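# Put blue foam block, or else cardboard box, in tote

## Task

Check the room's floor for a blue foam block. If one is there, place it in the tote near the door. If none is there, place the cardboard box in that tote. The placed item must sit fully inside the tote with nothing sticking out past its rim, and it must stay there without the robot holding it. The robot must not tip over or be left leaning.

## Robot and tools

Robot: a Hello Robot Stretch 4, about 1.6 m tall. It has an omni-wheel base (rim within 0.23 m of the base origin), a lift on a mast, one arm that telescopes forward, a wrist with yaw, pitch and roll, and a two-finger gripper. There is only this one arm.

Frames: the base frame sits on the floor under the base centre, with x ahead, y to the left and z up. hand_pose is reported in this frame and marks a point between the open fingertips; the printed value may be slightly off. With all wrist joints at 0 its axes line up with the base frame. The odometry frame is wherever the base frame was when the scene began.

execute_actions: argument "actions" is a list holding one action or nothing (empty just reports state and images). Optional "cameras" lists which images to return: head_camera, head_left_camera, head_right_camera, wrist_camera, or "all"; null or omitted gives all, [] gives none, and an unknown name rejects the call. An action may contain "base", "joints", or both, plus optional "pace" and "contact_limits"; alternatively it is just {"end_of_arm": "enable_torque"}, which re-powers wrist or gripper motors that shut themselves off.

"base" holds exactly one relative move, measured from where the base last reported itself: translate_m (metres, -2 to 2, positive forward, no turning), strafe_m (metres, -2 to 2, positive to the left), or rotate_rad (radians, -3.2 to 3.2, positive counter-clockwise seen from above).

"joints" is one object of absolute targets keyed by name, not offsets: lift_m 0 to 1.2 m; arm_m 0 to 0.55 m extension; wrist_yaw_rad -1.134 to 4.276 (0 straight ahead, positive turns left, 3.14 tucked back, above 3.4 the arm may block it); wrist_pitch_rad -1.117 to 4.259 (0 level, 1.57 pointing down); wrist_roll_rad -1.117 to 4.259 (0 keeps fingers level, positive rotates clockwise viewed from behind); gripper_m -0.038 to 0.141 m fingertip gap (negative means fingers squeeze each other). Joint targets beyond range get clipped and the result notes it; any other bad value or unknown key rejects the call with no motion. All motions in one action begin together. A joint or base left out of an action may still be driving toward its earlier target without this showing in the statuses. One action runs at most 15 s.

"pace": "slow", "default", "fast" or "max". Base speed limits are 0.1/0.3/0.4/0.6 m/s and 1/2/3/4 rad/s in that order, further reduced when the lift is above 0.2 m (down to 0.3 m/s and 1 rad/s at 1.2 m). "contact_limits" currently only takes arm_m, a value 0 (gentlest) to 0.75 (firmest), default 0.5, setting how much the arm may push before it halts.

wait: "seconds" 0 to 10; nothing new is commanded and the same state and pictures come back. zoom_image: "camera" plus "region" [x0, y0, x1, y1] in pixels from the top-left corner, at most 504 by 504, applied to that camera's latest full image. finished_scene: "scene" is the integer of the current scene (1 to 2); it ends that scene for good once the last command has been held, and reports whether the goal was met plus the next task. Replying with no tool call ends everything.

Results: base_status and joint_status tell how each motion ended. "done" means reached (for the base, wheels turned the commanded amount even if slipping). "off_target" means stopped short and perhaps still pushing. "contact_stop_at_<key>" means it hit something; that part then goes slack. "limit_stop_at_own_body" means self-collision protection; moving away is allowed, and it can happen with pitch below -0.2 combined with roll below -0.4 or above 4. "limit_stop_at_tilt" means a lean over 6 degrees; lift, arm and wheels go slack and ignore commands until the lean eases. "torque_fault" means a wrist or gripper motor hit its maximum and went limp; send enable_torque. After stops the old target is dropped. on_its_own lists uncommanded events; its "held at" is the held target, not the actual position.

lidar_m: 12 distances in metres from the base origin, one per 30-degree sector, first straight ahead then counter-clockwise (4th left, 7th behind, 10th right); "-" means nothing seen or closer than 0.25 m. It covers roughly 0.15 m up to robot height and can miss glass, thin legs and things behind. wrist_depth_mm: a 7 by 7 grid of median depths, 100 to 2000 mm, from the top left; the robot's own body appears. base_odometry counts wheel rotation only; if turned_by_wheels and turned_by_imu disagree by over about 0.1 rad, heading has drifted by roughly their difference. base_tilt in degrees, forward and right positive, with a fixed bias up to about 1.5. motor_effort gives percent of maximum, positive toward larger joint values, peak of last action in brackets; readings are noisy and offset. Wheels wheel_0, wheel_1, wheel_2 read positive when pushing a right turn.

Gripping: command a gap smaller than the object; squeezing harder pulls it toward the wrist by up to a third of the shortfall. Only a firm squeeze at gripper_m of 0 or more shows clearly in effort; reading and "done" do not prove a grasp. Raise the lift if fingertips catch on a surface below.

Cameras: head_camera on the mast top looking forward and down (turn the base to look around); head_left_camera and head_right_camera are fisheyes aiming steeper, also showing base and arm; wrist_camera looks along the fingers with tips near the image bottom.

Avoid: driving or turning with over 1 kg held and arm_m above 0.2, especially at fast paces; hard steady pushes with a high gripper; dropping, slamming or slipping objects; anything that tilts the robot. A good opening move is lift_m 0.4 with wrist_yaw_rad 0 to unfold the wrist. The scene keeps running while you think, and a loose object may occasionally get nudged.

Each tool is called by a JSON object that holds its "api" and its "payload".

## Session

{"api": "execute_actions", "payload": {"actions": []}}

Scene clock: 0.00 s.
base_odometry: x=+0.000 y=+0.000 heading=+0.000 (m, m, rad; odometry frame)
turned_by_wheels: +0.000 (rad since the last result)
turned_by_imu: +0.000 (rad since the last result)
base_tilt: forward=+0.0 right=-0.4 (deg)
lidar_m: 1.16 1.68 1.28 1.03 1.02 1.15 1.25 1.72 0.83 0.66 0.65 0.74
base_status: not commanded
joint_positions: lift_m=+0.178 arm_m=-0.001 wrist_yaw_rad=+3.074 wrist_pitch_rad=-0.008 wrist_roll_rad=+0.008 gripper_m=+0.057
joint_status: not commanded
motor_effort: lift_m=+18 arm_m=-1 wrist_yaw_rad=+0 wrist_pitch_rad=-7 wrist_roll_rad=+1 gripper_m=-4 wheel_0=+0 wheel_1=-1 wheel_2=+1 (%)
hand_pose: x=-0.1120 y=+0.1067 z=+0.3587 quat_wxyz=(+0.034, +0.004, +0.004, +0.999) (m; base frame)
wrist_depth_mm: 145 147 1921 - 1661 1205 976 / - 146 - - 1661 1229 991 / 106 142 252 - 1661 1255 976 / 114 144 304 - 1708 1229 1025 / 143 1708 1921 - 1708 1255 1008 / 1576 1661 216 1464 210 1229 991 / 1060 1025 946 145 946 891 917
pictures: head_camera, head_left_camera, head_right_camera, wrist_camera
Images, in order (width x height): head_camera 420x560, head_left_camera 420x672, head_right_camera 420x672, wrist_camera 616x392.

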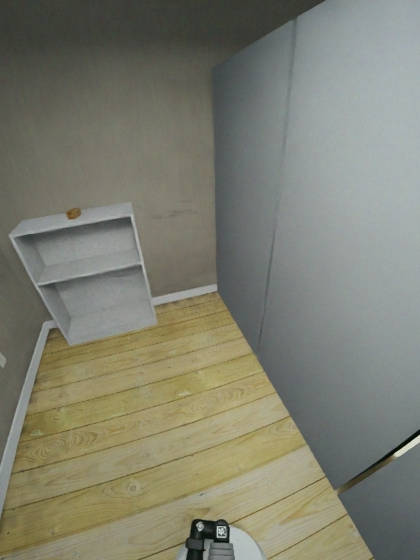

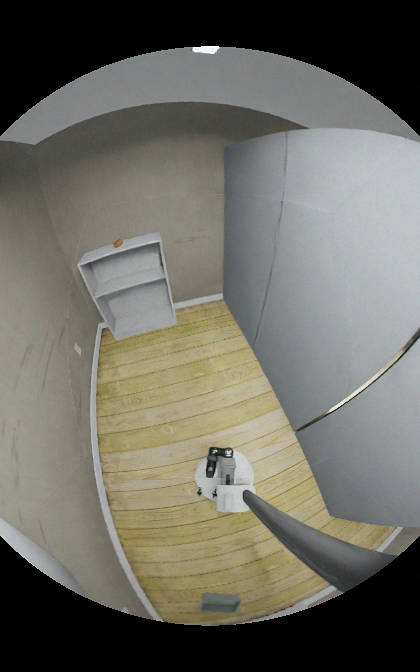

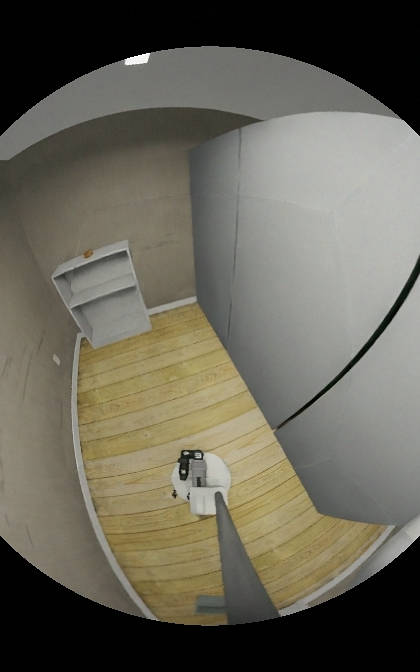

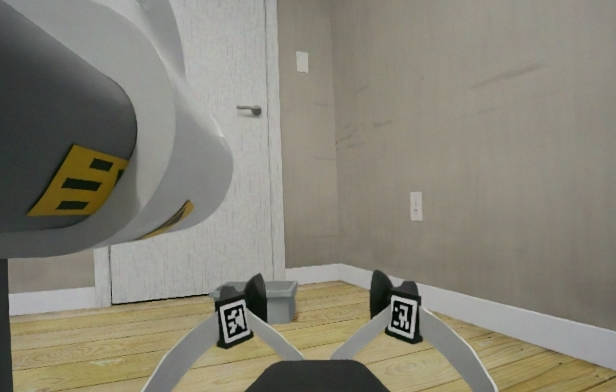

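{"api": "execute_actions", "payload": {"actions": [{"base":{"rotate_rad":-2.8}}]}}

Scene clock: 2.80 s.
base_odometry: x=+0.000 y=+0.000 heading=-2.799 (m, m, rad; odometry frame)
turned_by_wheels: -2.799 (rad since the last result)
turned_by_imu: -2.756 (rad since the last result)
base_tilt: forward=+0.1 right=-0.5 (deg)
lidar_m: 1.27 0.97 0.70 0.64 0.70 0.95 1.68 1.49 1.09 0.99 1.03 1.24
base_status: done
joint_positions: lift_m=+0.178 arm_m=-0.001 wrist_yaw_rad=+3.074 wrist_pitch_rad=-0.008 wrist_roll_rad=+0.008 gripper_m=+0.057
joint_status: not commanded
motor_effort: lift_m=+18(18) arm_m=-1(1) wrist_yaw_rad=+0(1) wrist_pitch_rad=-7(6) wrist_roll_rad=+1(2) gripper_m=-3(4) wheel_0=+1(7) wheel_1=+3(11) wheel_2=+3(9) (%)
hand_pose: x=-0.1120 y=+0.1067 z=+0.3587 quat_wxyz=(+0.034, +0.004, +0.004, +0.999) (m; base frame)
wrist_depth_mm: 145 147 - - 1983 1118 778 / - 146 - - - 1118 788 / 106 142 253 - - 1138 798 / 114 144 307 - - 1138 820 / 143 1921 - - - 1160 820 / 1618 1661 215 1618 208 1138 809 / 1078 1025 917 146 960 891 820
pictures: head_camera, head_left_camera, head_right_camera, wrist_camera
Images, in order (width x height): head_camera 420x560, head_left_camera 420x672, head_right_camera 420x672, wrist_camera 616x392.

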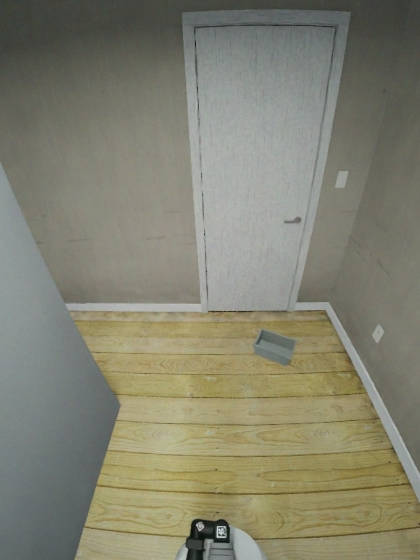

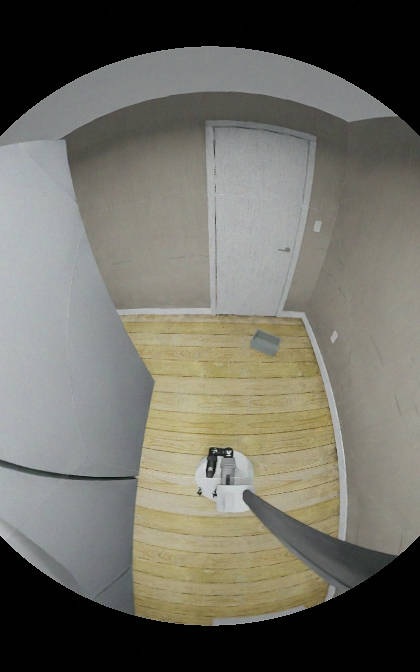

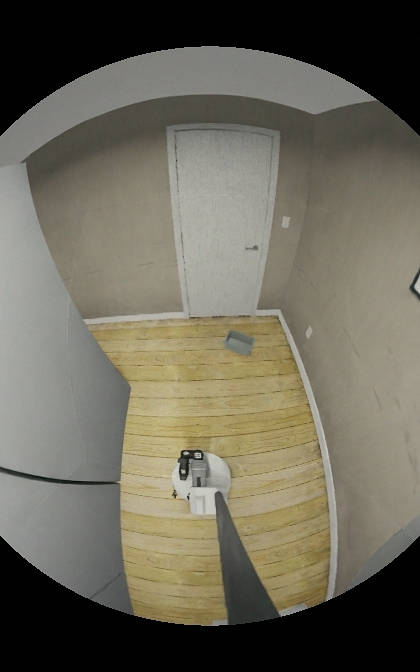

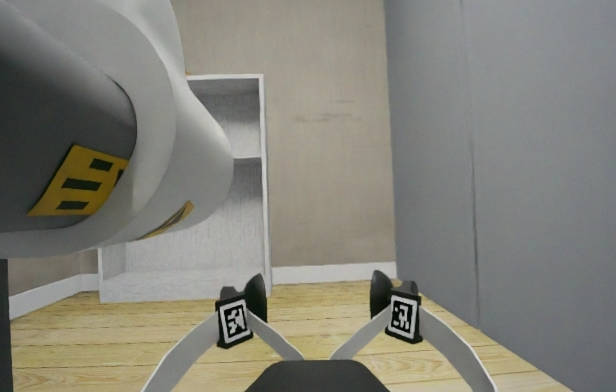

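{"api": "execute_actions", "payload": {"actions": [{"base":{"translate_m":0.85},"pace":"fast"}], "cameras": ["head_left_camera"]}}

{"api": "execute_actions", "payload": {"actions": [{"base":{"rotate_rad":1.5}}]}}

Scene clock: 6.33 s.
base_odometry: x=-0.801 y=-0.285 heading=-2.799 (m, m, rad; odometry frame)
turned_by_wheels: +0.000 (rad since the last result)
turned_by_imu: -0.002 (rad since the last result)
base_tilt: forward=+0.0 right=-0.4 (deg)
lidar_m: 0.88 0.96 1.30 0.67 0.71 0.95 2.53 1.47 1.06 1.01 0.53 0.47
base_status: done
joint_positions: lift_m=+0.178 arm_m=-0.001 wrist_yaw_rad=+3.074 wrist_pitch_rad=-0.008 wrist_roll_rad=+0.008 gripper_m=+0.057
joint_status: not commanded
motor_effort: lift_m=+18(18) arm_m=-1(1) wrist_yaw_rad=-1(0) wrist_pitch_rad=-6(6) wrist_roll_rad=+1(2) gripper_m=-5(4) wheel_0=+0(12) wheel_1=+2(9) wheel_2=+1(15) (%)
hand_pose: x=-0.1120 y=+0.1067 z=+0.3587 quat_wxyz=(+0.034, +0.004, +0.004, +0.999) (m; base frame)
wrist_depth_mm: 145 147 - - 1983 1078 788 / - 146 - - 1983 1118 798 / 106 142 253 - - 1182 809 / 114 144 304 - - 1160 820 / 143 - - - - 1118 820 / 1537 1708 214 1618 208 1160 820 / 1060 1025 960 145 960 878 831
pictures: head_left_camera
Images, in order (width x height): head_left_camera 420x672.

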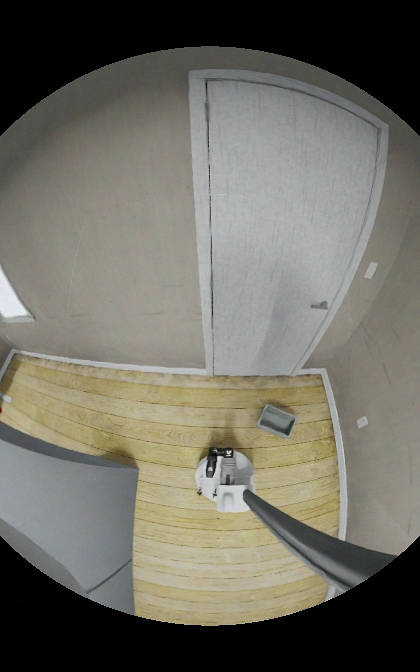

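Scene clock: 8.33 s.
base_odometry: x=-0.801 y=-0.285 heading=-1.300 (m, m, rad; odometry frame)
turned_by_wheels: +1.500 (rad since the last result)
turned_by_imu: +1.475 (rad since the last result)
base_tilt: forward=+0.0 right=-0.4 (deg)
lidar_m: 0.66 0.67 0.91 2.04 1.64 1.11 1.02 0.53 0.50 0.88 0.89 1.22
base_status: done
joint_positions: lift_m=+0.178 arm_m=-0.001 wrist_yaw_rad=+3.074 wrist_pitch_rad=-0.008 wrist_roll_rad=+0.008 gripper_m=+0.057
joint_status: not commanded
motor_effort: lift_m=+18(18) arm_m=-1(1) wrist_yaw_rad=+0(1) wrist_pitch_rad=-6(7) wrist_roll_rad=+1(1) gripper_m=-4(4) wheel_0=-2(4) wheel_1=-3(8) wheel_2=-2(8) (%)
hand_pose: x=-0.1120 y=+0.1067 z=+0.3587 quat_wxyz=(+0.034, +0.004, +0.004, +0.999) (m; base frame)
wrist_depth_mm: 145 147 1160 1205 1281 1336 1366 / - 146 1182 1205 1255 1308 1308 / 106 142 252 1205 1229 1281 1336 / 114 144 304 1205 1229 1281 1336 / 143 1118 1160 1205 1255 1281 1281 / 1078 1118 215 1205 208 1229 1308 / 1060 1025 946 145 991 891 946
pictures: head_camera, head_left_camera, head_right_camera, wrist_camera
Images, in order (width x height): head_camera 420x560, head_left_camera 420x672, head_right_camera 420x672, wrist_camera 616x392.

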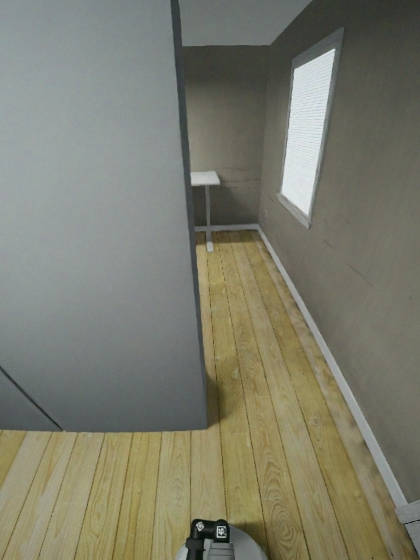

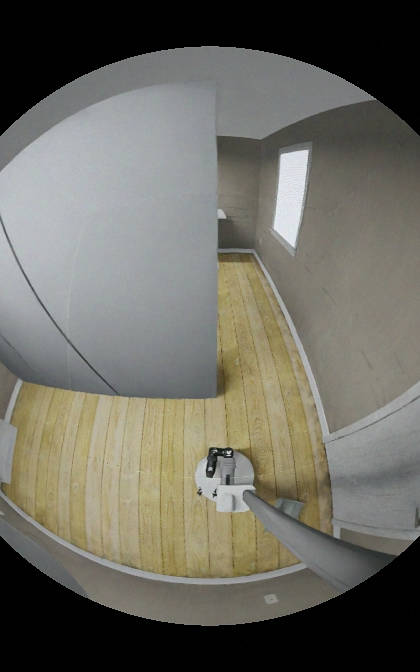

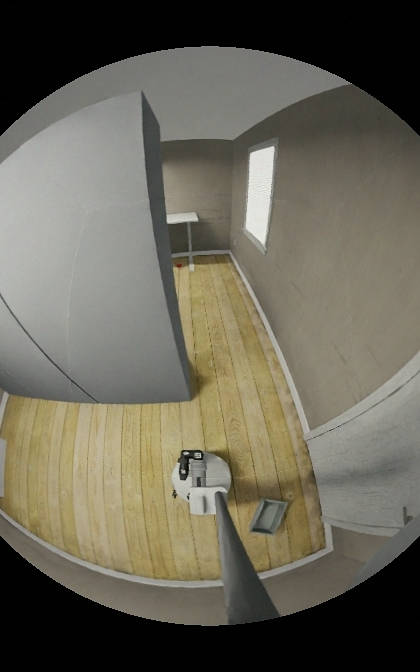

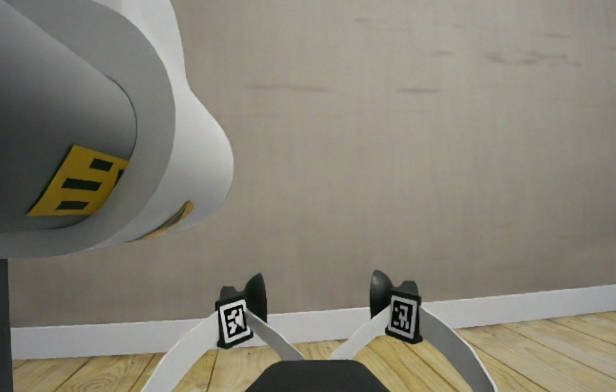

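{"api": "execute_actions", "payload": {"actions": [{"base":{"translate_m":0.3},"pace":"fast"}], "cameras": []}}

{"api": "execute_actions", "payload": {"actions": [{"base":{"strafe_m":-0.45},"pace":"fast"}], "cameras": ["head_camera","head_left_camera"]}}

Scene clock: 10.60 s.
base_odometry: x=-0.720 y=-0.575 heading=-1.299 (m, m, rad; odometry frame)
turned_by_wheels: +0.000 (rad since the last result)
turned_by_imu: -0.001 (rad since the last result)
base_tilt: forward=+0.2 right=-0.3 (deg)
lidar_m: 0.37 0.37 0.49 1.15 2.09 1.43 1.31 0.74 0.84 0.86 0.90 1.17
base_status: done
joint_positions: lift_m=+0.178 arm_m=-0.001 wrist_yaw_rad=+3.074 wrist_pitch_rad=-0.008 wrist_roll_rad=+0.008 gripper_m=+0.057
joint_status: not commanded
motor_effort: lift_m=+18(18) arm_m=-1(1) wrist_yaw_rad=+0(1) wrist_pitch_rad=-7(7) wrist_roll_rad=+0(1) gripper_m=-2(5) wheel_0=+0(7) wheel_1=+2(10) wheel_2=+2(12) (%)
hand_pose: x=-0.1120 y=+0.1067 z=+0.3587 quat_wxyz=(+0.034, +0.004, +0.004, +0.999) (m; base frame)
wrist_depth_mm: 145 147 1430 1576 1661 1618 1708 / - 146 1499 1537 1537 1708 1708 / 106 142 253 1499 1537 1618 1661 / 114 144 304 1499 1576 1618 1756 / 143 1366 1464 1576 1576 1618 1618 / 1336 1397 216 1464 209 1464 1397 / 831 960 960 145 960 891 931
pictures: none
No camera images: the call's "cameras" was empty. Leave "cameras" out to get every camera's image.

Scene clock: 12.87 s.
base_odometry: x=-1.154 y=-0.695 heading=-1.299 (m, m, rad; odometry frame)
turned_by_wheels: +0.000 (rad since the last result)
turned_by_imu: -0.002 (rad since the last result)
base_tilt: forward=+0.0 right=-0.5 (deg)
lidar_m: 1.39 0.76 0.64 1.27 2.04 1.39 0.57 0.69 0.45 0.41 0.44 0.61
base_status: done
joint_positions: lift_m=+0.178 arm_m=-0.001 wrist_yaw_rad=+3.074 wrist_pitch_rad=-0.008 wrist_roll_rad=+0.008 gripper_m=+0.057
joint_status: not commanded
motor_effort: lift_m=+18(18) arm_m=-1(1) wrist_yaw_rad=+1(0) wrist_pitch_rad=-7(7) wrist_roll_rad=+1(1) gripper_m=-3(3) wheel_0=-1(10) wheel_1=+0(15) wheel_2=+0(3) (%)
hand_pose: x=-0.1120 y=+0.1067 z=+0.3587 quat_wxyz=(+0.034, +0.004, +0.004, +0.999) (m; base frame)
wrist_depth_mm: 145 147 1464 1499 1537 1618 1661 / - 145 1430 1499 1576 1576 1661 / 106 142 252 1499 1537 1576 1661 / 114 145 303 1499 1537 1576 1661 / 143 1366 1397 1464 1499 1576 1618 / 946 1397 215 1464 211 1464 1397 / 931 1025 732 153 960 891 960
pictures: head_camera, head_left_camera
Images, in order (width x height): head_camera 420x560, head_left_camera 420x672.

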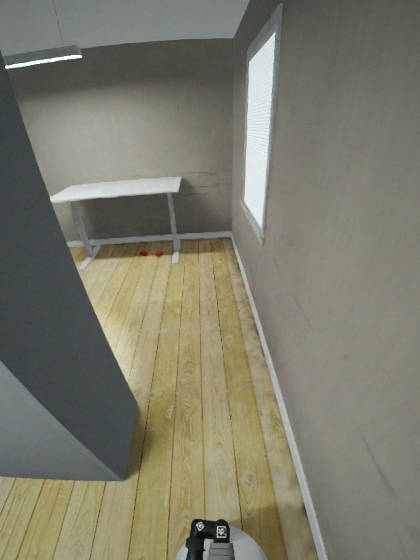

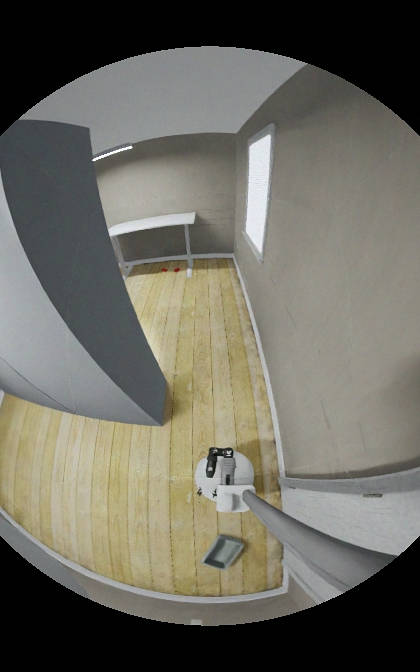

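{"api": "execute_actions", "payload": {"actions": [{"base":{"rotate_rad":0.08}}], "cameras": []}}

{"api": "execute_actions", "payload": {"actions": [{"base":{"translate_m":1.4},"pace":"fast"}], "cameras": ["head_left_camera"]}}

{"api": "execute_actions", "payload": {"actions": [{"base":{"rotate_rad":1.3}}]}}

Scene clock: 13.73 s.
base_odometry: x=-1.154 y=-0.695 heading=-1.220 (m, m, rad; odometry frame)
turned_by_wheels: +0.080 (rad since the last result)
turned_by_imu: +0.078 (rad since the last result)
base_tilt: forward=+0.1 right=-0.4 (deg)
lidar_m: 1.68 0.68 0.61 1.65 1.84 1.37 0.83 0.60 0.43 0.42 0.45 0.62
base_status: done
joint_positions: lift_m=+0.178 arm_m=-0.001 wrist_yaw_rad=+3.074 wrist_pitch_rad=-0.008 wrist_roll_rad=+0.008 gripper_m=+0.057
joint_status: not commanded
motor_effort: lift_m=+18(18) arm_m=-1(1) wrist_yaw_rad=+3(1) wrist_pitch_rad=-6(5) wrist_roll_rad=+1(2) gripper_m=-4(4) wheel_0=-1(6) wheel_1=-2(6) wheel_2=-2(8) (%)
hand_pose: x=-0.1120 y=+0.1067 z=+0.3587 quat_wxyz=(+0.034, +0.004, +0.004, +0.999) (m; base frame)
wrist_depth_mm: 144 147 1464 1464 1537 1537 1537 / - 145 1430 1430 1499 1499 1618 / 106 142 252 1464 1499 1464 1464 / 114 145 304 1430 1464 1499 1537 / 143 1255 1430 1464 1499 1499 1576 / 842 1308 214 1430 209 1499 1464 / 820 1008 699 146 960 891 960
pictures: none
No camera images: the call's "cameras" was empty. Leave "cameras" out to get every camera's image.

Scene clock: 18.50 s.
base_odometry: x=-0.672 y=-2.010 heading=-1.220 (m, m, rad; odometry frame)
turned_by_wheels: +0.000 (rad since the last result)
turned_by_imu: -0.003 (rad since the last result)
base_tilt: forward=+0.1 right=-0.4 (deg)
lidar_m: 1.26 1.29 1.79 2.05 0.73 0.70 1.78 0.64 0.46 0.43 0.46 0.57
base_status: done
joint_positions: lift_m=+0.178 arm_m=-0.001 wrist_yaw_rad=+3.074 wrist_pitch_rad=-0.008 wrist_roll_rad=+0.008 gripper_m=+0.057
joint_status: not commanded
motor_effort: lift_m=+18(18) arm_m=-1(1) wrist_yaw_rad=+1(1) wrist_pitch_rad=-7(7) wrist_roll_rad=+1(1) gripper_m=-4(3) wheel_0=+0(10) wheel_1=+2(8) wheel_2=+1(14) (%)
hand_pose: x=-0.1120 y=+0.1067 z=+0.3587 quat_wxyz=(+0.034, +0.004, +0.004, +0.999) (m; base frame)
wrist_depth_mm: 145 147 - - - 759 1182 / - 146 - - - 778 1182 / 106 142 253 - - 778 723 / 114 145 306 - - 788 1138 / 143 1255 - - - 798 1138 / 854 1281 216 1537 210 798 1042 / 842 1025 946 145 946 699 750
pictures: head_left_camera
Images, in order (width x height): head_left_camera 420x672.

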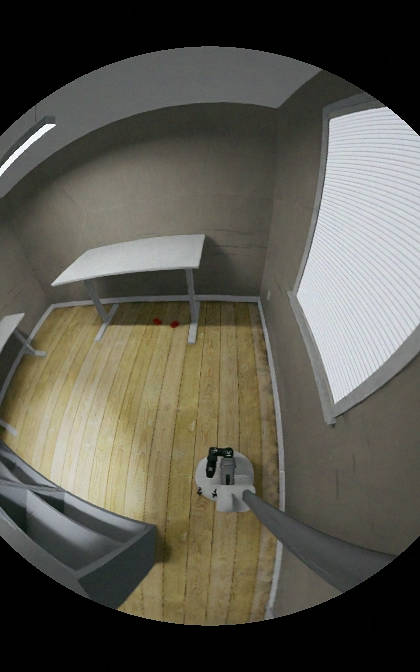

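Scene clock: 20.40 s.
base_odometry: x=-0.672 y=-2.010 heading=+0.080 (m, m, rad; odometry frame)
turned_by_wheels: +1.299 (rad since the last result)
turned_by_imu: +1.278 (rad since the last result)
base_tilt: forward=+0.2 right=-0.5 (deg)
lidar_m: 2.50 1.07 0.72 0.98 0.94 0.54 0.45 0.44 0.47 0.85 1.26 1.43
base_status: done
joint_positions: lift_m=+0.178 arm_m=-0.001 wrist_yaw_rad=+3.074 wrist_pitch_rad=-0.008 wrist_roll_rad=+0.008 gripper_m=+0.057
joint_status: not commanded
motor_effort: lift_m=+18(18) arm_m=-1(1) wrist_yaw_rad=+0(0) wrist_pitch_rad=-6(6) wrist_roll_rad=+1(0) gripper_m=-5(4) wheel_0=-3(7) wheel_1=-3(8) wheel_2=-3(10) (%)
hand_pose: x=-0.1120 y=+0.1067 z=+0.3587 quat_wxyz=(+0.034, +0.004, +0.004, +0.999) (m; base frame)
wrist_depth_mm: 145 147 603 647 715 788 866 / - 145 603 661 707 788 854 / 106 142 252 647 691 768 842 / 114 144 304 640 691 759 842 / 143 539 580 634 691 750 831 / 512 539 216 627 209 759 820 / 508 535 580 145 683 732 820
pictures: head_camera, head_left_camera, head_right_camera, wrist_camera
Images, in order (width x height): head_camera 420x560, head_left_camera 420x672, head_right_camera 420x672, wrist_camera 616x392.

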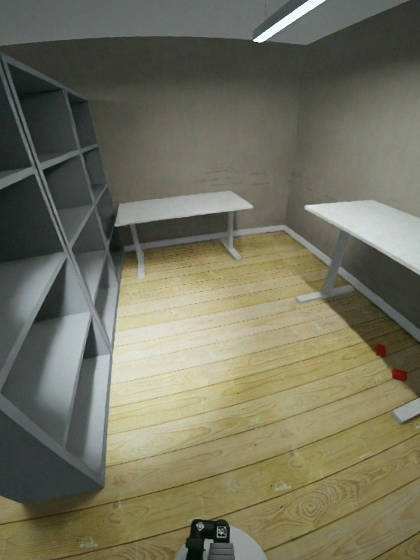

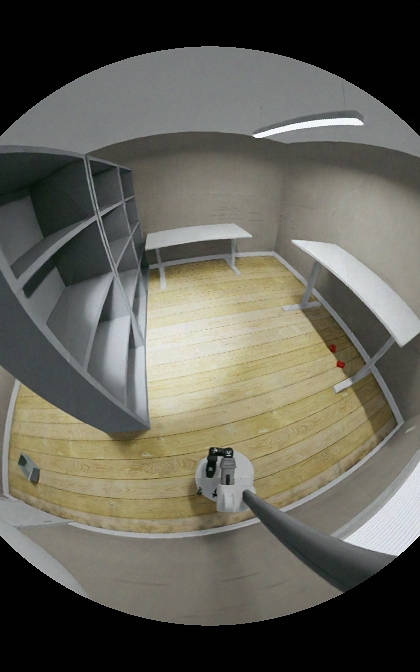

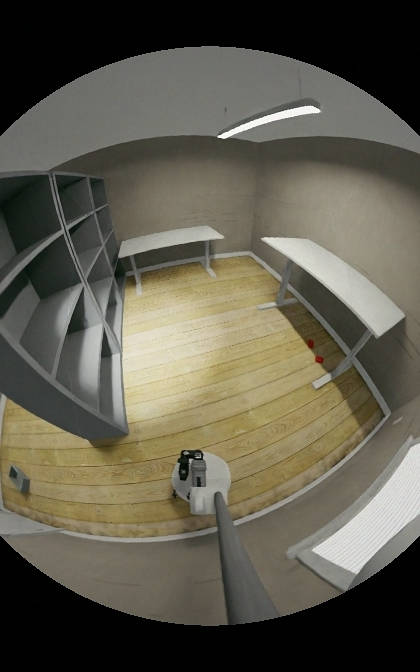

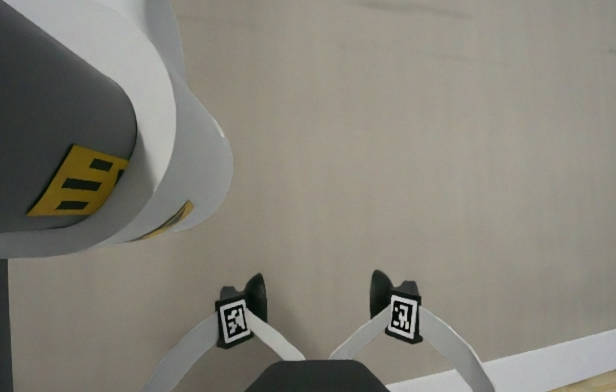

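{"api": "execute_actions", "payload": {"actions": [{"base":{"translate_m":0.9},"joints":{"lift_m":0.4,"wrist_yaw_rad":0},"pace":"fast"}]}}

Scene clock: 24.13 s.
base_odometry: x=+0.225 y=-1.938 heading=+0.080 (m, m, rad; odometry frame)
turned_by_wheels: +0.000 (rad since the last result)
turned_by_imu: -0.002 (rad since the last result)
base_tilt: forward=+0.0 right=-0.4 (deg)
lidar_m: 1.60 1.56 0.87 0.75 0.74 1.56 1.31 1.26 1.16 0.99 0.97 1.15
base_status: done
joint_positions: lift_m=+0.400 arm_m=-0.001 wrist_yaw_rad=+0.000 wrist_pitch_rad=-0.008 wrist_roll_rad=+0.008 gripper_m=+0.057
joint_status: all done
motor_effort: lift_m=+20(22) arm_m=-1(1) wrist_yaw_rad=+0(5) wrist_pitch_rad=-6(7) wrist_roll_rad=-1(1) gripper_m=-6(3) wheel_0=+1(7) wheel_1=+3(7) wheel_2=+1(15) (%)
hand_pose: x=+0.4585 y=-0.0873 z=+0.5804 quat_wxyz=(+1.000, +0.004, -0.004, +0.000) (m; base frame)
wrist_depth_mm: - - - - - - 1808 / 1921 - - - - - 1808 / - - - - - - 1863 / 1863 - - - - - 1808 / 1921 - - - - - 1808 / 1808 - 215 - 209 - 1756 / 1576 1576 1464 153 1499 1366 1430
pictures: head_camera, head_left_camera, head_right_camera, wrist_camera
Images, in order (width x height): head_camera 420x560, head_left_camera 420x672, head_right_camera 420x672, wrist_camera 616x392.

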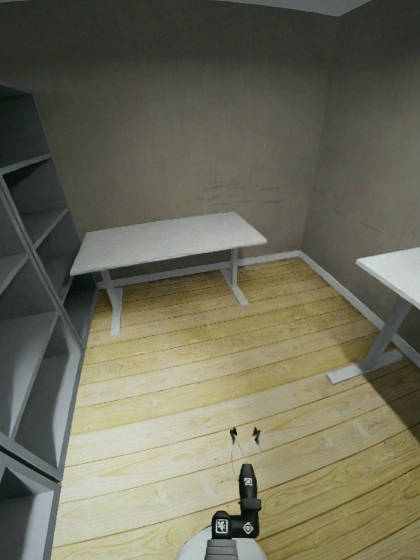

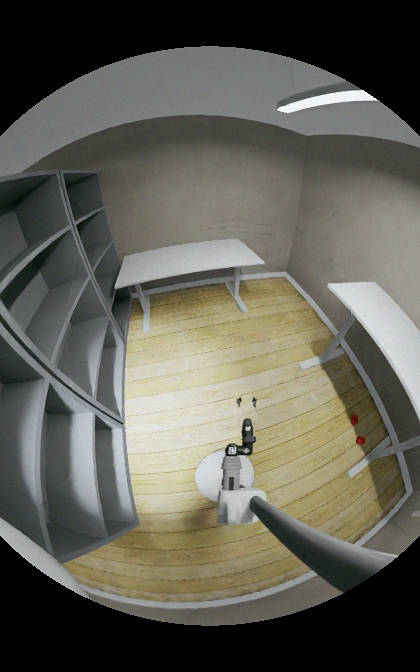

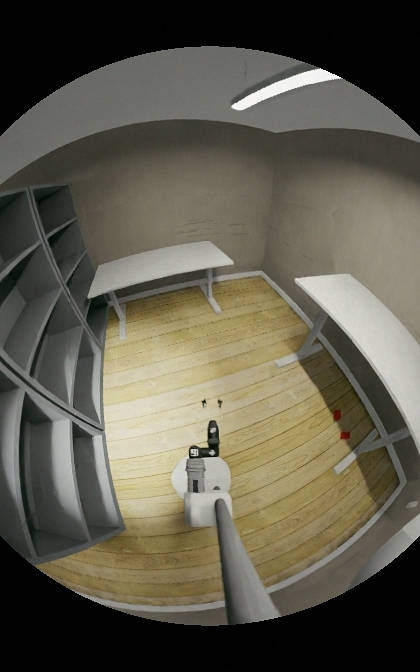

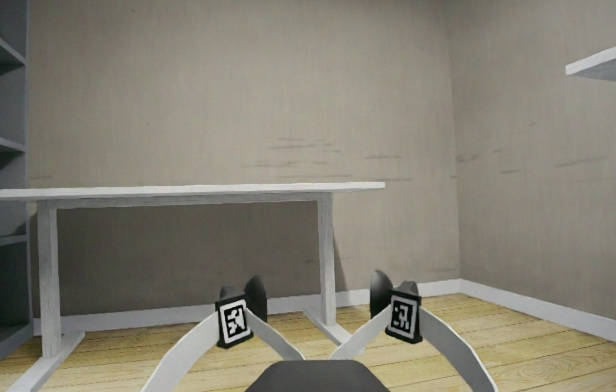

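{"api": "execute_actions", "payload": {"actions": [{"joints":{"wrist_pitch_rad":0.35,"wrist_yaw_rad":0.35}}], "cameras": ["wrist_camera"]}}

{"api": "execute_actions", "payload": {"actions": [{"joints":{"wrist_yaw_rad":-1.0}}], "cameras": ["wrist_camera"]}}

Scene clock: 26.50 s.
base_odometry: x=+0.225 y=-1.938 heading=+0.080 (m, m, rad; odometry frame)
turned_by_wheels: +0.000 (rad since the last result)
turned_by_imu: -0.001 (rad since the last result)
base_tilt: forward=+0.0 right=-0.4 (deg)
lidar_m: 1.62 1.55 0.89 0.74 0.74 1.56 1.29 1.26 1.18 0.98 0.98 1.13
base_status: not commanded
joint_positions: lift_m=+0.400 arm_m=-0.001 wrist_yaw_rad=+0.349 wrist_pitch_rad=+0.352 wrist_roll_rad=+0.008 gripper_m=+0.057
joint_status: all done
motor_effort: lift_m=+20(20) arm_m=-1(1) wrist_yaw_rad=+2(4) wrist_pitch_rad=-5(3) wrist_roll_rad=+1(0) gripper_m=-4(3) wheel_0=+1(2) wheel_1=+3(3) wheel_2=+1(1) (%)
hand_pose: x=+0.4544 y=+0.0106 z=+0.4787 quat_wxyz=(+0.970, -0.026, +0.173, +0.170) (m; base frame)
wrist_depth_mm: 1182 - - 1983 1983 1921 1983 / 1229 - - - - - - / 1336 - - - - - - / 1366 1756 1921 1863 1808 1756 1661 / 1229 1397 1366 1308 1308 1229 1205 / 1042 1025 215 1025 209 960 960 / 854 831 809 145 788 759 788
pictures: wrist_camera
Images, in order (width x height): wrist_camera 616x392.

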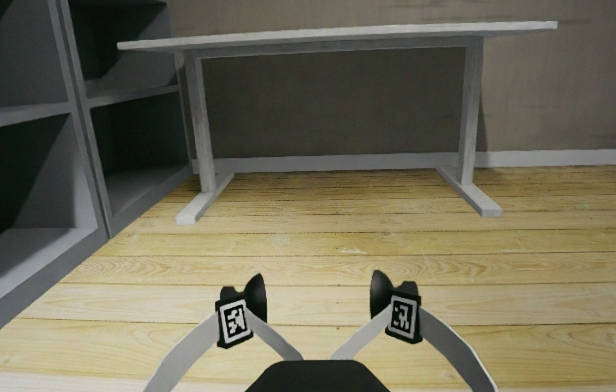

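Scene clock: 27.83 s.
base_odometry: x=+0.225 y=-1.938 heading=+0.080 (m, m, rad; odometry frame)
turned_by_wheels: +0.000 (rad since the last result)
turned_by_imu: +0.000 (rad since the last result)
base_tilt: forward=+0.0 right=-0.3 (deg)
lidar_m: 1.61 1.56 0.85 0.74 0.73 1.56 1.31 1.25 1.19 0.99 0.98 1.13
base_status: not commanded
joint_positions: lift_m=+0.400 arm_m=-0.001 wrist_yaw_rad=-0.999 wrist_pitch_rad=+0.352 wrist_roll_rad=+0.008 gripper_m=+0.057
joint_status: all done
motor_effort: lift_m=+20(20) arm_m=-1(1) wrist_yaw_rad=-1(8) wrist_pitch_rad=-6(6) wrist_roll_rad=+1(2) gripper_m=-4(6) wheel_0=+1(1) wheel_1=+3(3) wheel_2=+1(1) (%)
hand_pose: x=+0.2429 y=-0.2751 z=+0.4786 quat_wxyz=(+0.864, +0.087, +0.152, -0.472) (m; base frame)
wrist_depth_mm: - 1863 1708 1576 1537 1397 1366 / - - 1808 1708 1576 1537 1430 / - - 1983 1756 1708 1576 1464 / - - 1756 1808 1708 1618 1537 / 1366 1366 1308 1336 1308 1229 1255 / 1042 1025 215 1008 210 976 960 / 866 831 798 145 798 759 778
pictures: wrist_camera
Images, in order (width x height): wrist_camera 616x392.

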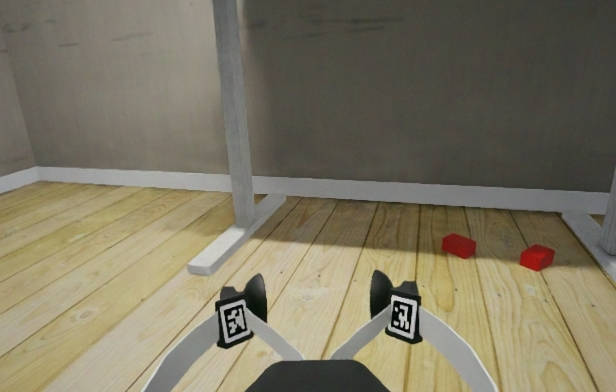

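{"api": "execute_actions", "payload": {"actions": [{"base":{"translate_m":-0.9},"joints":{"wrist_pitch_rad":0,"wrist_yaw_rad":3.07},"pace":"fast"}], "cameras": []}}

{"api": "execute_actions", "payload": {"actions": [{"base":{"rotate_rad":0.27}}], "cameras": ["head_left_camera"]}}

Scene clock: 31.77 s.
base_odometry: x=-0.672 y=-2.010 heading=+0.080 (m, m, rad; odometry frame)
turned_by_wheels: +0.000 (rad since the last result)
turned_by_imu: +0.000 (rad since the last result)
base_tilt: forward=+0.0 right=-0.4 (deg)
lidar_m: 2.48 1.08 0.70 0.97 0.95 0.52 0.45 0.44 0.47 0.83 1.27 1.43
base_status: done
joint_positions: lift_m=+0.400 arm_m=-0.001 wrist_yaw_rad=+3.070 wrist_pitch_rad=+0.003 wrist_roll_rad=+0.008 gripper_m=+0.057
joint_status: all done
motor_effort: lift_m=+20(20) arm_m=-1(1) wrist_yaw_rad=+2(6) wrist_pitch_rad=-7(9) wrist_roll_rad=+1(1) gripper_m=-6(3) wheel_0=-2(6) wheel_1=-3(10) wheel_2=+1(14) (%)
hand_pose: x=-0.1115 y=+0.1079 z=+0.5773 quat_wxyz=(+0.036, -0.001, +0.004, +0.999) (m; base frame)
wrist_depth_mm: 144 145 609 647 707 798 878 / - 145 591 640 707 778 854 / 107 144 256 647 707 768 854 / 116 144 585 640 691 768 831 / 504 544 591 640 691 759 831 / 517 544 215 634 209 768 831 / 504 539 574 153 683 759 820
pictures: none
No camera images: the call's "cameras" was empty. Leave "cameras" out to get every camera's image.

Scene clock: 32.80 s.
base_odometry: x=-0.672 y=-2.010 heading=+0.350 (m, m, rad; odometry frame)
turned_by_wheels: +0.270 (rad since the last result)
turned_by_imu: +0.265 (rad since the last result)
base_tilt: forward=+0.1 right=-0.5 (deg)
lidar_m: 2.07 0.71 0.72 1.78 0.65 0.45 0.44 0.46 0.60 1.26 1.28 1.77
base_status: done
joint_positions: lift_m=+0.400 arm_m=-0.001 wrist_yaw_rad=+3.070 wrist_pitch_rad=+0.003 wrist_roll_rad=+0.008 gripper_m=+0.057
joint_status: not commanded
motor_effort: lift_m=+20(20) arm_m=-1(1) wrist_yaw_rad=+1(2) wrist_pitch_rad=-7(7) wrist_roll_rad=+0(0) gripper_m=-3(4) wheel_0=+0(6) wheel_1=-1(9) wheel_2=-3(8) (%)
hand_pose: x=-0.1115 y=+0.1079 z=+0.5773 quat_wxyz=(+0.036, -0.001, +0.004, +0.999) (m; base frame)
wrist_depth_mm: 143 146 580 591 603 615 615 / - 145 585 591 603 609 621 / 107 144 257 585 597 609 615 / 116 144 574 585 591 603 615 / 559 564 574 585 585 603 615 / 559 564 216 585 210 603 609 / 564 559 569 145 591 585 609
pictures: head_left_camera
Images, in order (width x height): head_left_camera 420x672.

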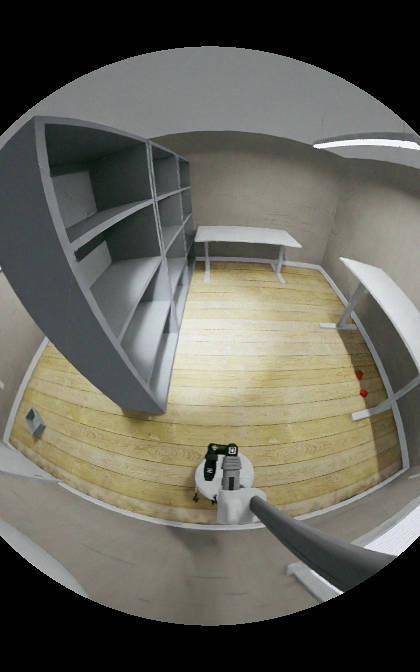

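{"api": "execute_actions", "payload": {"actions": [{"base":{"strafe_m":1.4},"pace":"fast"}], "cameras": ["head_left_camera","head_camera"]}}

Scene clock: 37.57 s.
base_odometry: x=-1.152 y=-0.694 heading=+0.350 (m, m, rad; odometry frame)
turned_by_wheels: +0.000 (rad since the last result)
turned_by_imu: +0.004 (rad since the last result)
base_tilt: forward=+0.0 right=-0.4 (deg)
lidar_m: 1.62 1.82 1.35 0.52 0.62 0.44 0.41 0.46 0.64 1.69 0.70 0.62
base_status: done
joint_positions: lift_m=+0.400 arm_m=-0.001 wrist_yaw_rad=+3.070 wrist_pitch_rad=+0.003 wrist_roll_rad=+0.008 gripper_m=+0.057
joint_status: not commanded
motor_effort: lift_m=+20(20) arm_m=-1(1) wrist_yaw_rad=+0(3) wrist_pitch_rad=-7(8) wrist_roll_rad=+1(1) gripper_m=-5(5) wheel_0=+2(12) wheel_1=-1(13) wheel_2=+0(1) (%)
hand_pose: x=-0.1115 y=+0.1079 z=+0.5773 quat_wxyz=(+0.036, -0.001, +0.004, +0.999) (m; base frame)
wrist_depth_mm: 144 145 591 580 580 591 597 / - 145 591 569 580 585 597 / 107 144 257 569 580 591 591 / 116 144 574 559 569 585 585 / 559 569 574 564 574 574 591 / 559 574 215 554 208 574 585 / 559 569 574 145 574 585 585
pictures: head_camera, head_left_camera
Images, in order (width x height): head_camera 420x560, head_left_camera 420x672.

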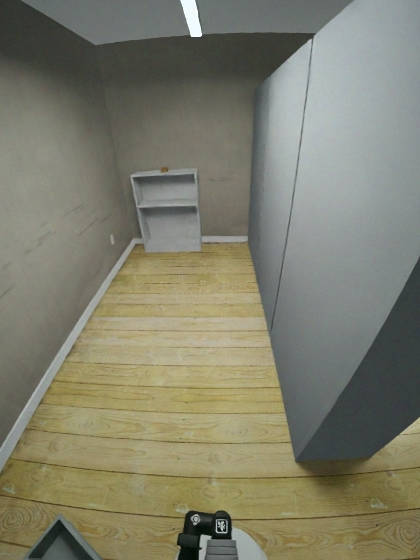

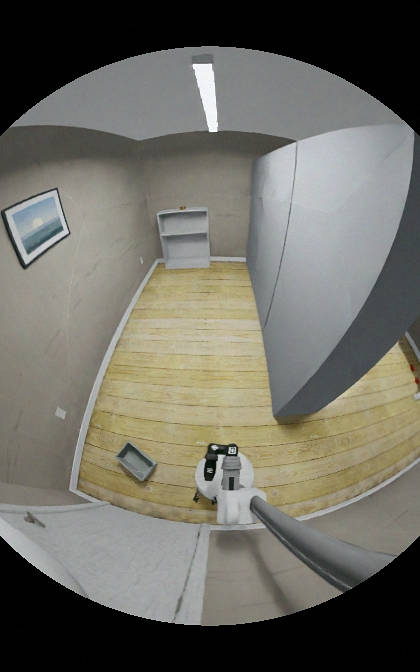

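{"api": "execute_actions", "payload": {"actions": [{"base":{"translate_m":0.7},"pace":"fast"}], "cameras": []}}

{"api": "execute_actions", "payload": {"actions": [{"base":{"strafe_m":0.65},"joints":{"wrist_yaw_rad":0},"pace":"fast"}], "cameras": []}}

{"api": "execute_actions", "payload": {"actions": [{"base":{"translate_m":0.7},"joints":{"lift_m":0.85,"gripper_m":0.14},"pace":"fast"}]}}

Scene clock: 40.97 s.
base_odometry: x=-0.494 y=-0.455 heading=+0.350 (m, m, rad; odometry frame)
turned_by_wheels: +0.000 (rad since the last result)
turned_by_imu: -0.002 (rad since the last result)
base_tilt: forward=+0.1 right=-0.6 (deg)
lidar_m: 1.62 1.85 1.37 1.28 0.83 0.83 1.14 1.17 0.41 0.39 0.41 0.60
base_status: done
joint_positions: lift_m=+0.400 arm_m=-0.001 wrist_yaw_rad=+3.070 wrist_pitch_rad=+0.003 wrist_roll_rad=+0.008 gripper_m=+0.057
joint_status: not commanded
motor_effort: lift_m=+20(20) arm_m=-1(1) wrist_yaw_rad=+3(3) wrist_pitch_rad=-7(9) wrist_roll_rad=+1(1) gripper_m=-4(4) wheel_0=+0(6) wheel_1=+3(8) wheel_2=-2(16) (%)
hand_pose: x=-0.1115 y=+0.1079 z=+0.5773 quat_wxyz=(+0.036, -0.001, +0.004, +0.999) (m; base frame)
wrist_depth_mm: 144 145 1308 1308 1336 1336 1397 / - 145 1281 1281 1281 1281 1397 / 107 144 258 1308 1336 1366 1397 / 116 144 1255 1281 1308 1336 1336 / 1229 1229 1281 1281 1281 1336 1366 / 1229 1255 215 1255 210 1336 1336 / 1255 1255 1281 145 1308 1308 1366
pictures: none
No camera images: the call's "cameras" was empty. Leave "cameras" out to get every camera's image.

Scene clock: 43.73 s.
base_odometry: x=-0.717 y=+0.156 heading=+0.350 (m, m, rad; odometry frame)
turned_by_wheels: +0.000 (rad since the last result)
turned_by_imu: +0.001 (rad since the last result)
base_tilt: forward=+0.1 right=-0.4 (deg)
lidar_m: 2.29 0.90 0.67 0.63 0.70 0.66 1.12 1.17 1.62 1.05 1.07 1.50
base_status: done
joint_positions: lift_m=+0.400 arm_m=-0.001 wrist_yaw_rad=+0.000 wrist_pitch_rad=+0.003 wrist_roll_rad=+0.008 gripper_m=+0.057
joint_status: all done
motor_effort: lift_m=+20(20) arm_m=-1(1) wrist_yaw_rad=-1(8) wrist_pitch_rad=-7(6) wrist_roll_rad=+1(2) gripper_m=-4(5) wheel_0=+0(12) wheel_1=-1(13) wheel_2=+0(1) (%)
hand_pose: x=+0.4585 y=-0.0873 z=+0.5773 quat_wxyz=(+1.000, +0.004, +0.001, +0.000) (m; base frame)
wrist_depth_mm: 1078 1618 - - - - 1430 / 1098 1708 - - - - 1464 / 1098 1618 - - - - 1464 / 1060 1661 - - - - 1464 / 1078 1618 - - - - 1537 / 1042 1537 215 - 208 - 1537 / 1042 1397 1366 153 1430 1366 1366
pictures: none
No camera images: the call's "cameras" was empty. Leave "cameras" out to get every camera's image.

Scene clock: 46.77 s.
base_odometry: x=-0.059 y=+0.396 heading=+0.350 (m, m, rad; odometry frame)
turned_by_wheels: +0.000 (rad since the last result)
turned_by_imu: -0.002 (rad since the last result)
base_tilt: forward=+0.1 right=-0.2 (deg)
lidar_m: 1.58 0.93 0.68 0.64 0.68 0.95 1.47 1.89 1.09 1.03 1.10 1.50
base_status: done
joint_positions: lift_m=+0.850 arm_m=-0.001 wrist_yaw_rad=+0.000 wrist_pitch_rad=+0.003 wrist_roll_rad=+0.008 gripper_m=+0.140
joint_status: all done
motor_effort: lift_m=+20(22) arm_m=-1(1) wrist_yaw_rad=-2(2) wrist_pitch_rad=-8(8) wrist_roll_rad=+1(1) gripper_m=-1(6) wheel_0=+0(7) wheel_1=+2(9) wheel_2=+1(13) (%)
hand_pose: x=+0.4585 y=-0.0874 z=+1.0273 quat_wxyz=(+1.000, +0.004, +0.001, +0.000) (m; base frame)
wrist_depth_mm: 1078 1618 1756 1708 1756 1661 1499 / 1098 1618 1756 1708 1756 1708 1499 / 1078 1661 1708 1708 1708 1756 1464 / 1098 1576 1708 1708 1708 1708 1464 / 1060 1537 1661 1661 1661 1708 1499 / 1060 1281 1366 1661 1576 202 1537 / 1060 1397 1661 151 1661 1618 1499
pictures: head_camera, head_left_camera, head_right_camera, wrist_camera
Images, in order (width x height): head_camera 420x560, head_left_camera 420x672, head_right_camera 420x672, wrist_camera 616x392.

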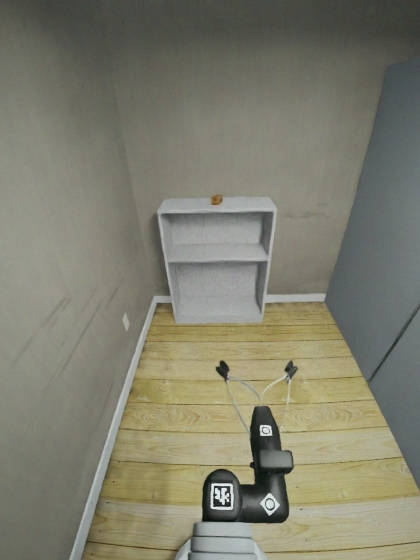

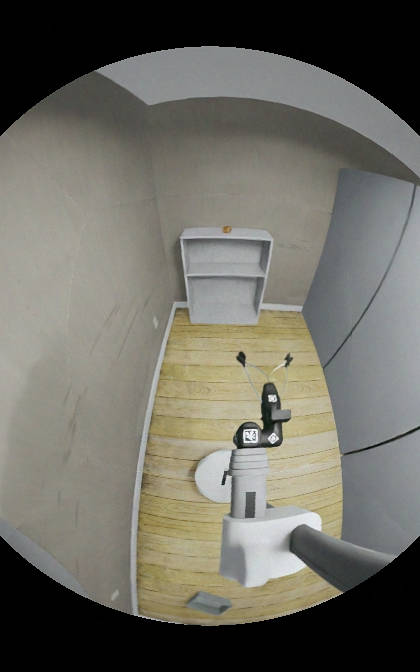

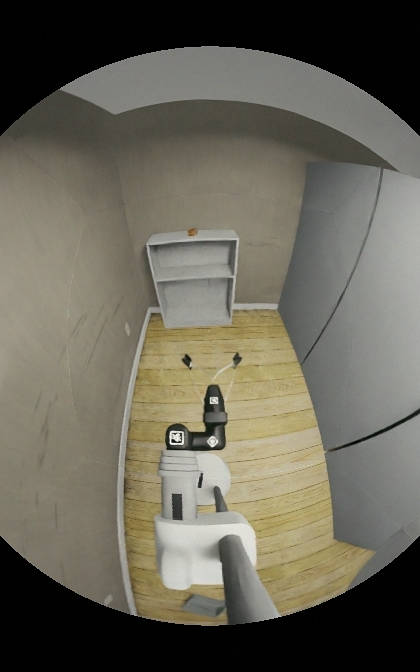

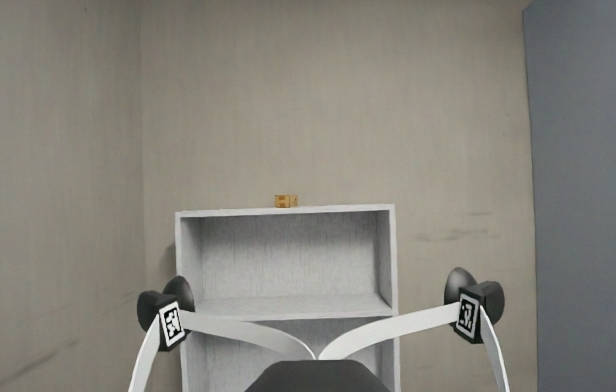

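{"api": "execute_actions", "payload": {"actions": [{"base":{"translate_m":0.9},"joints":{"lift_m":1.2,"wrist_pitch_rad":0.6},"pace":"fast"}], "cameras": ["wrist_camera","head_camera"]}}

Scene clock: 50.83 s.
base_odometry: x=+0.786 y=+0.705 heading=+0.350 (m, m, rad; odometry frame)
turned_by_wheels: +0.000 (rad since the last result)
turned_by_imu: -0.003 (rad since the last result)
base_tilt: forward=-0.1 right=-0.5 (deg)
lidar_m: 0.68 0.72 0.68 0.63 0.69 0.93 2.64 1.49 1.08 1.05 1.10 0.72
base_status: done
joint_positions: lift_m=+1.198 arm_m=-0.001 wrist_yaw_rad=+0.000 wrist_pitch_rad=+0.602 wrist_roll_rad=+0.008 gripper_m=+0.140
joint_status: all done
joint sent to its limit — the command would take lift_m past its upper limit, so that joint was sent only as far as its limit.
motor_effort: lift_m=+20(21) arm_m=-1(1) wrist_yaw_rad=+0(0) wrist_pitch_rad=-4(7) wrist_roll_rad=+1(1) gripper_m=-1(1) wheel_0=+0(5) wheel_1=+1(8) wheel_2=+0(12) (%)
hand_pose: x=+0.4078 y=-0.0874 z=+1.2132 quat_wxyz=(+0.955, +0.004, +0.296, -0.001) (m; base frame)
wrist_depth_mm: 699 699 707 723 723 715 715 / 750 759 768 788 759 778 768 / 809 798 778 768 759 831 842 / 627 627 609 603 609 621 917 / 668 946 991 991 976 798 1042 / 768 820 878 878 904 204 1160 / 991 798 831 152 798 1281 1366
pictures: head_camera, wrist_camera
Images, in order (width x height): head_camera 420x560, wrist_camera 616x392.

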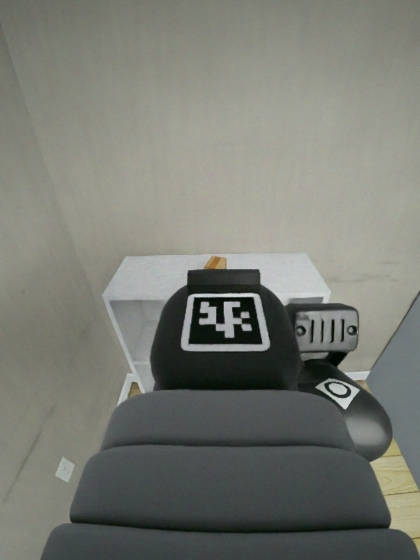

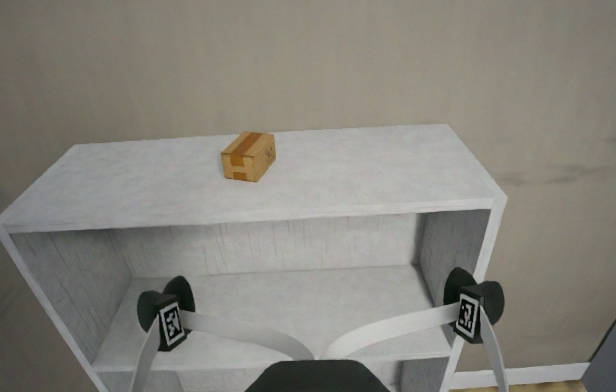

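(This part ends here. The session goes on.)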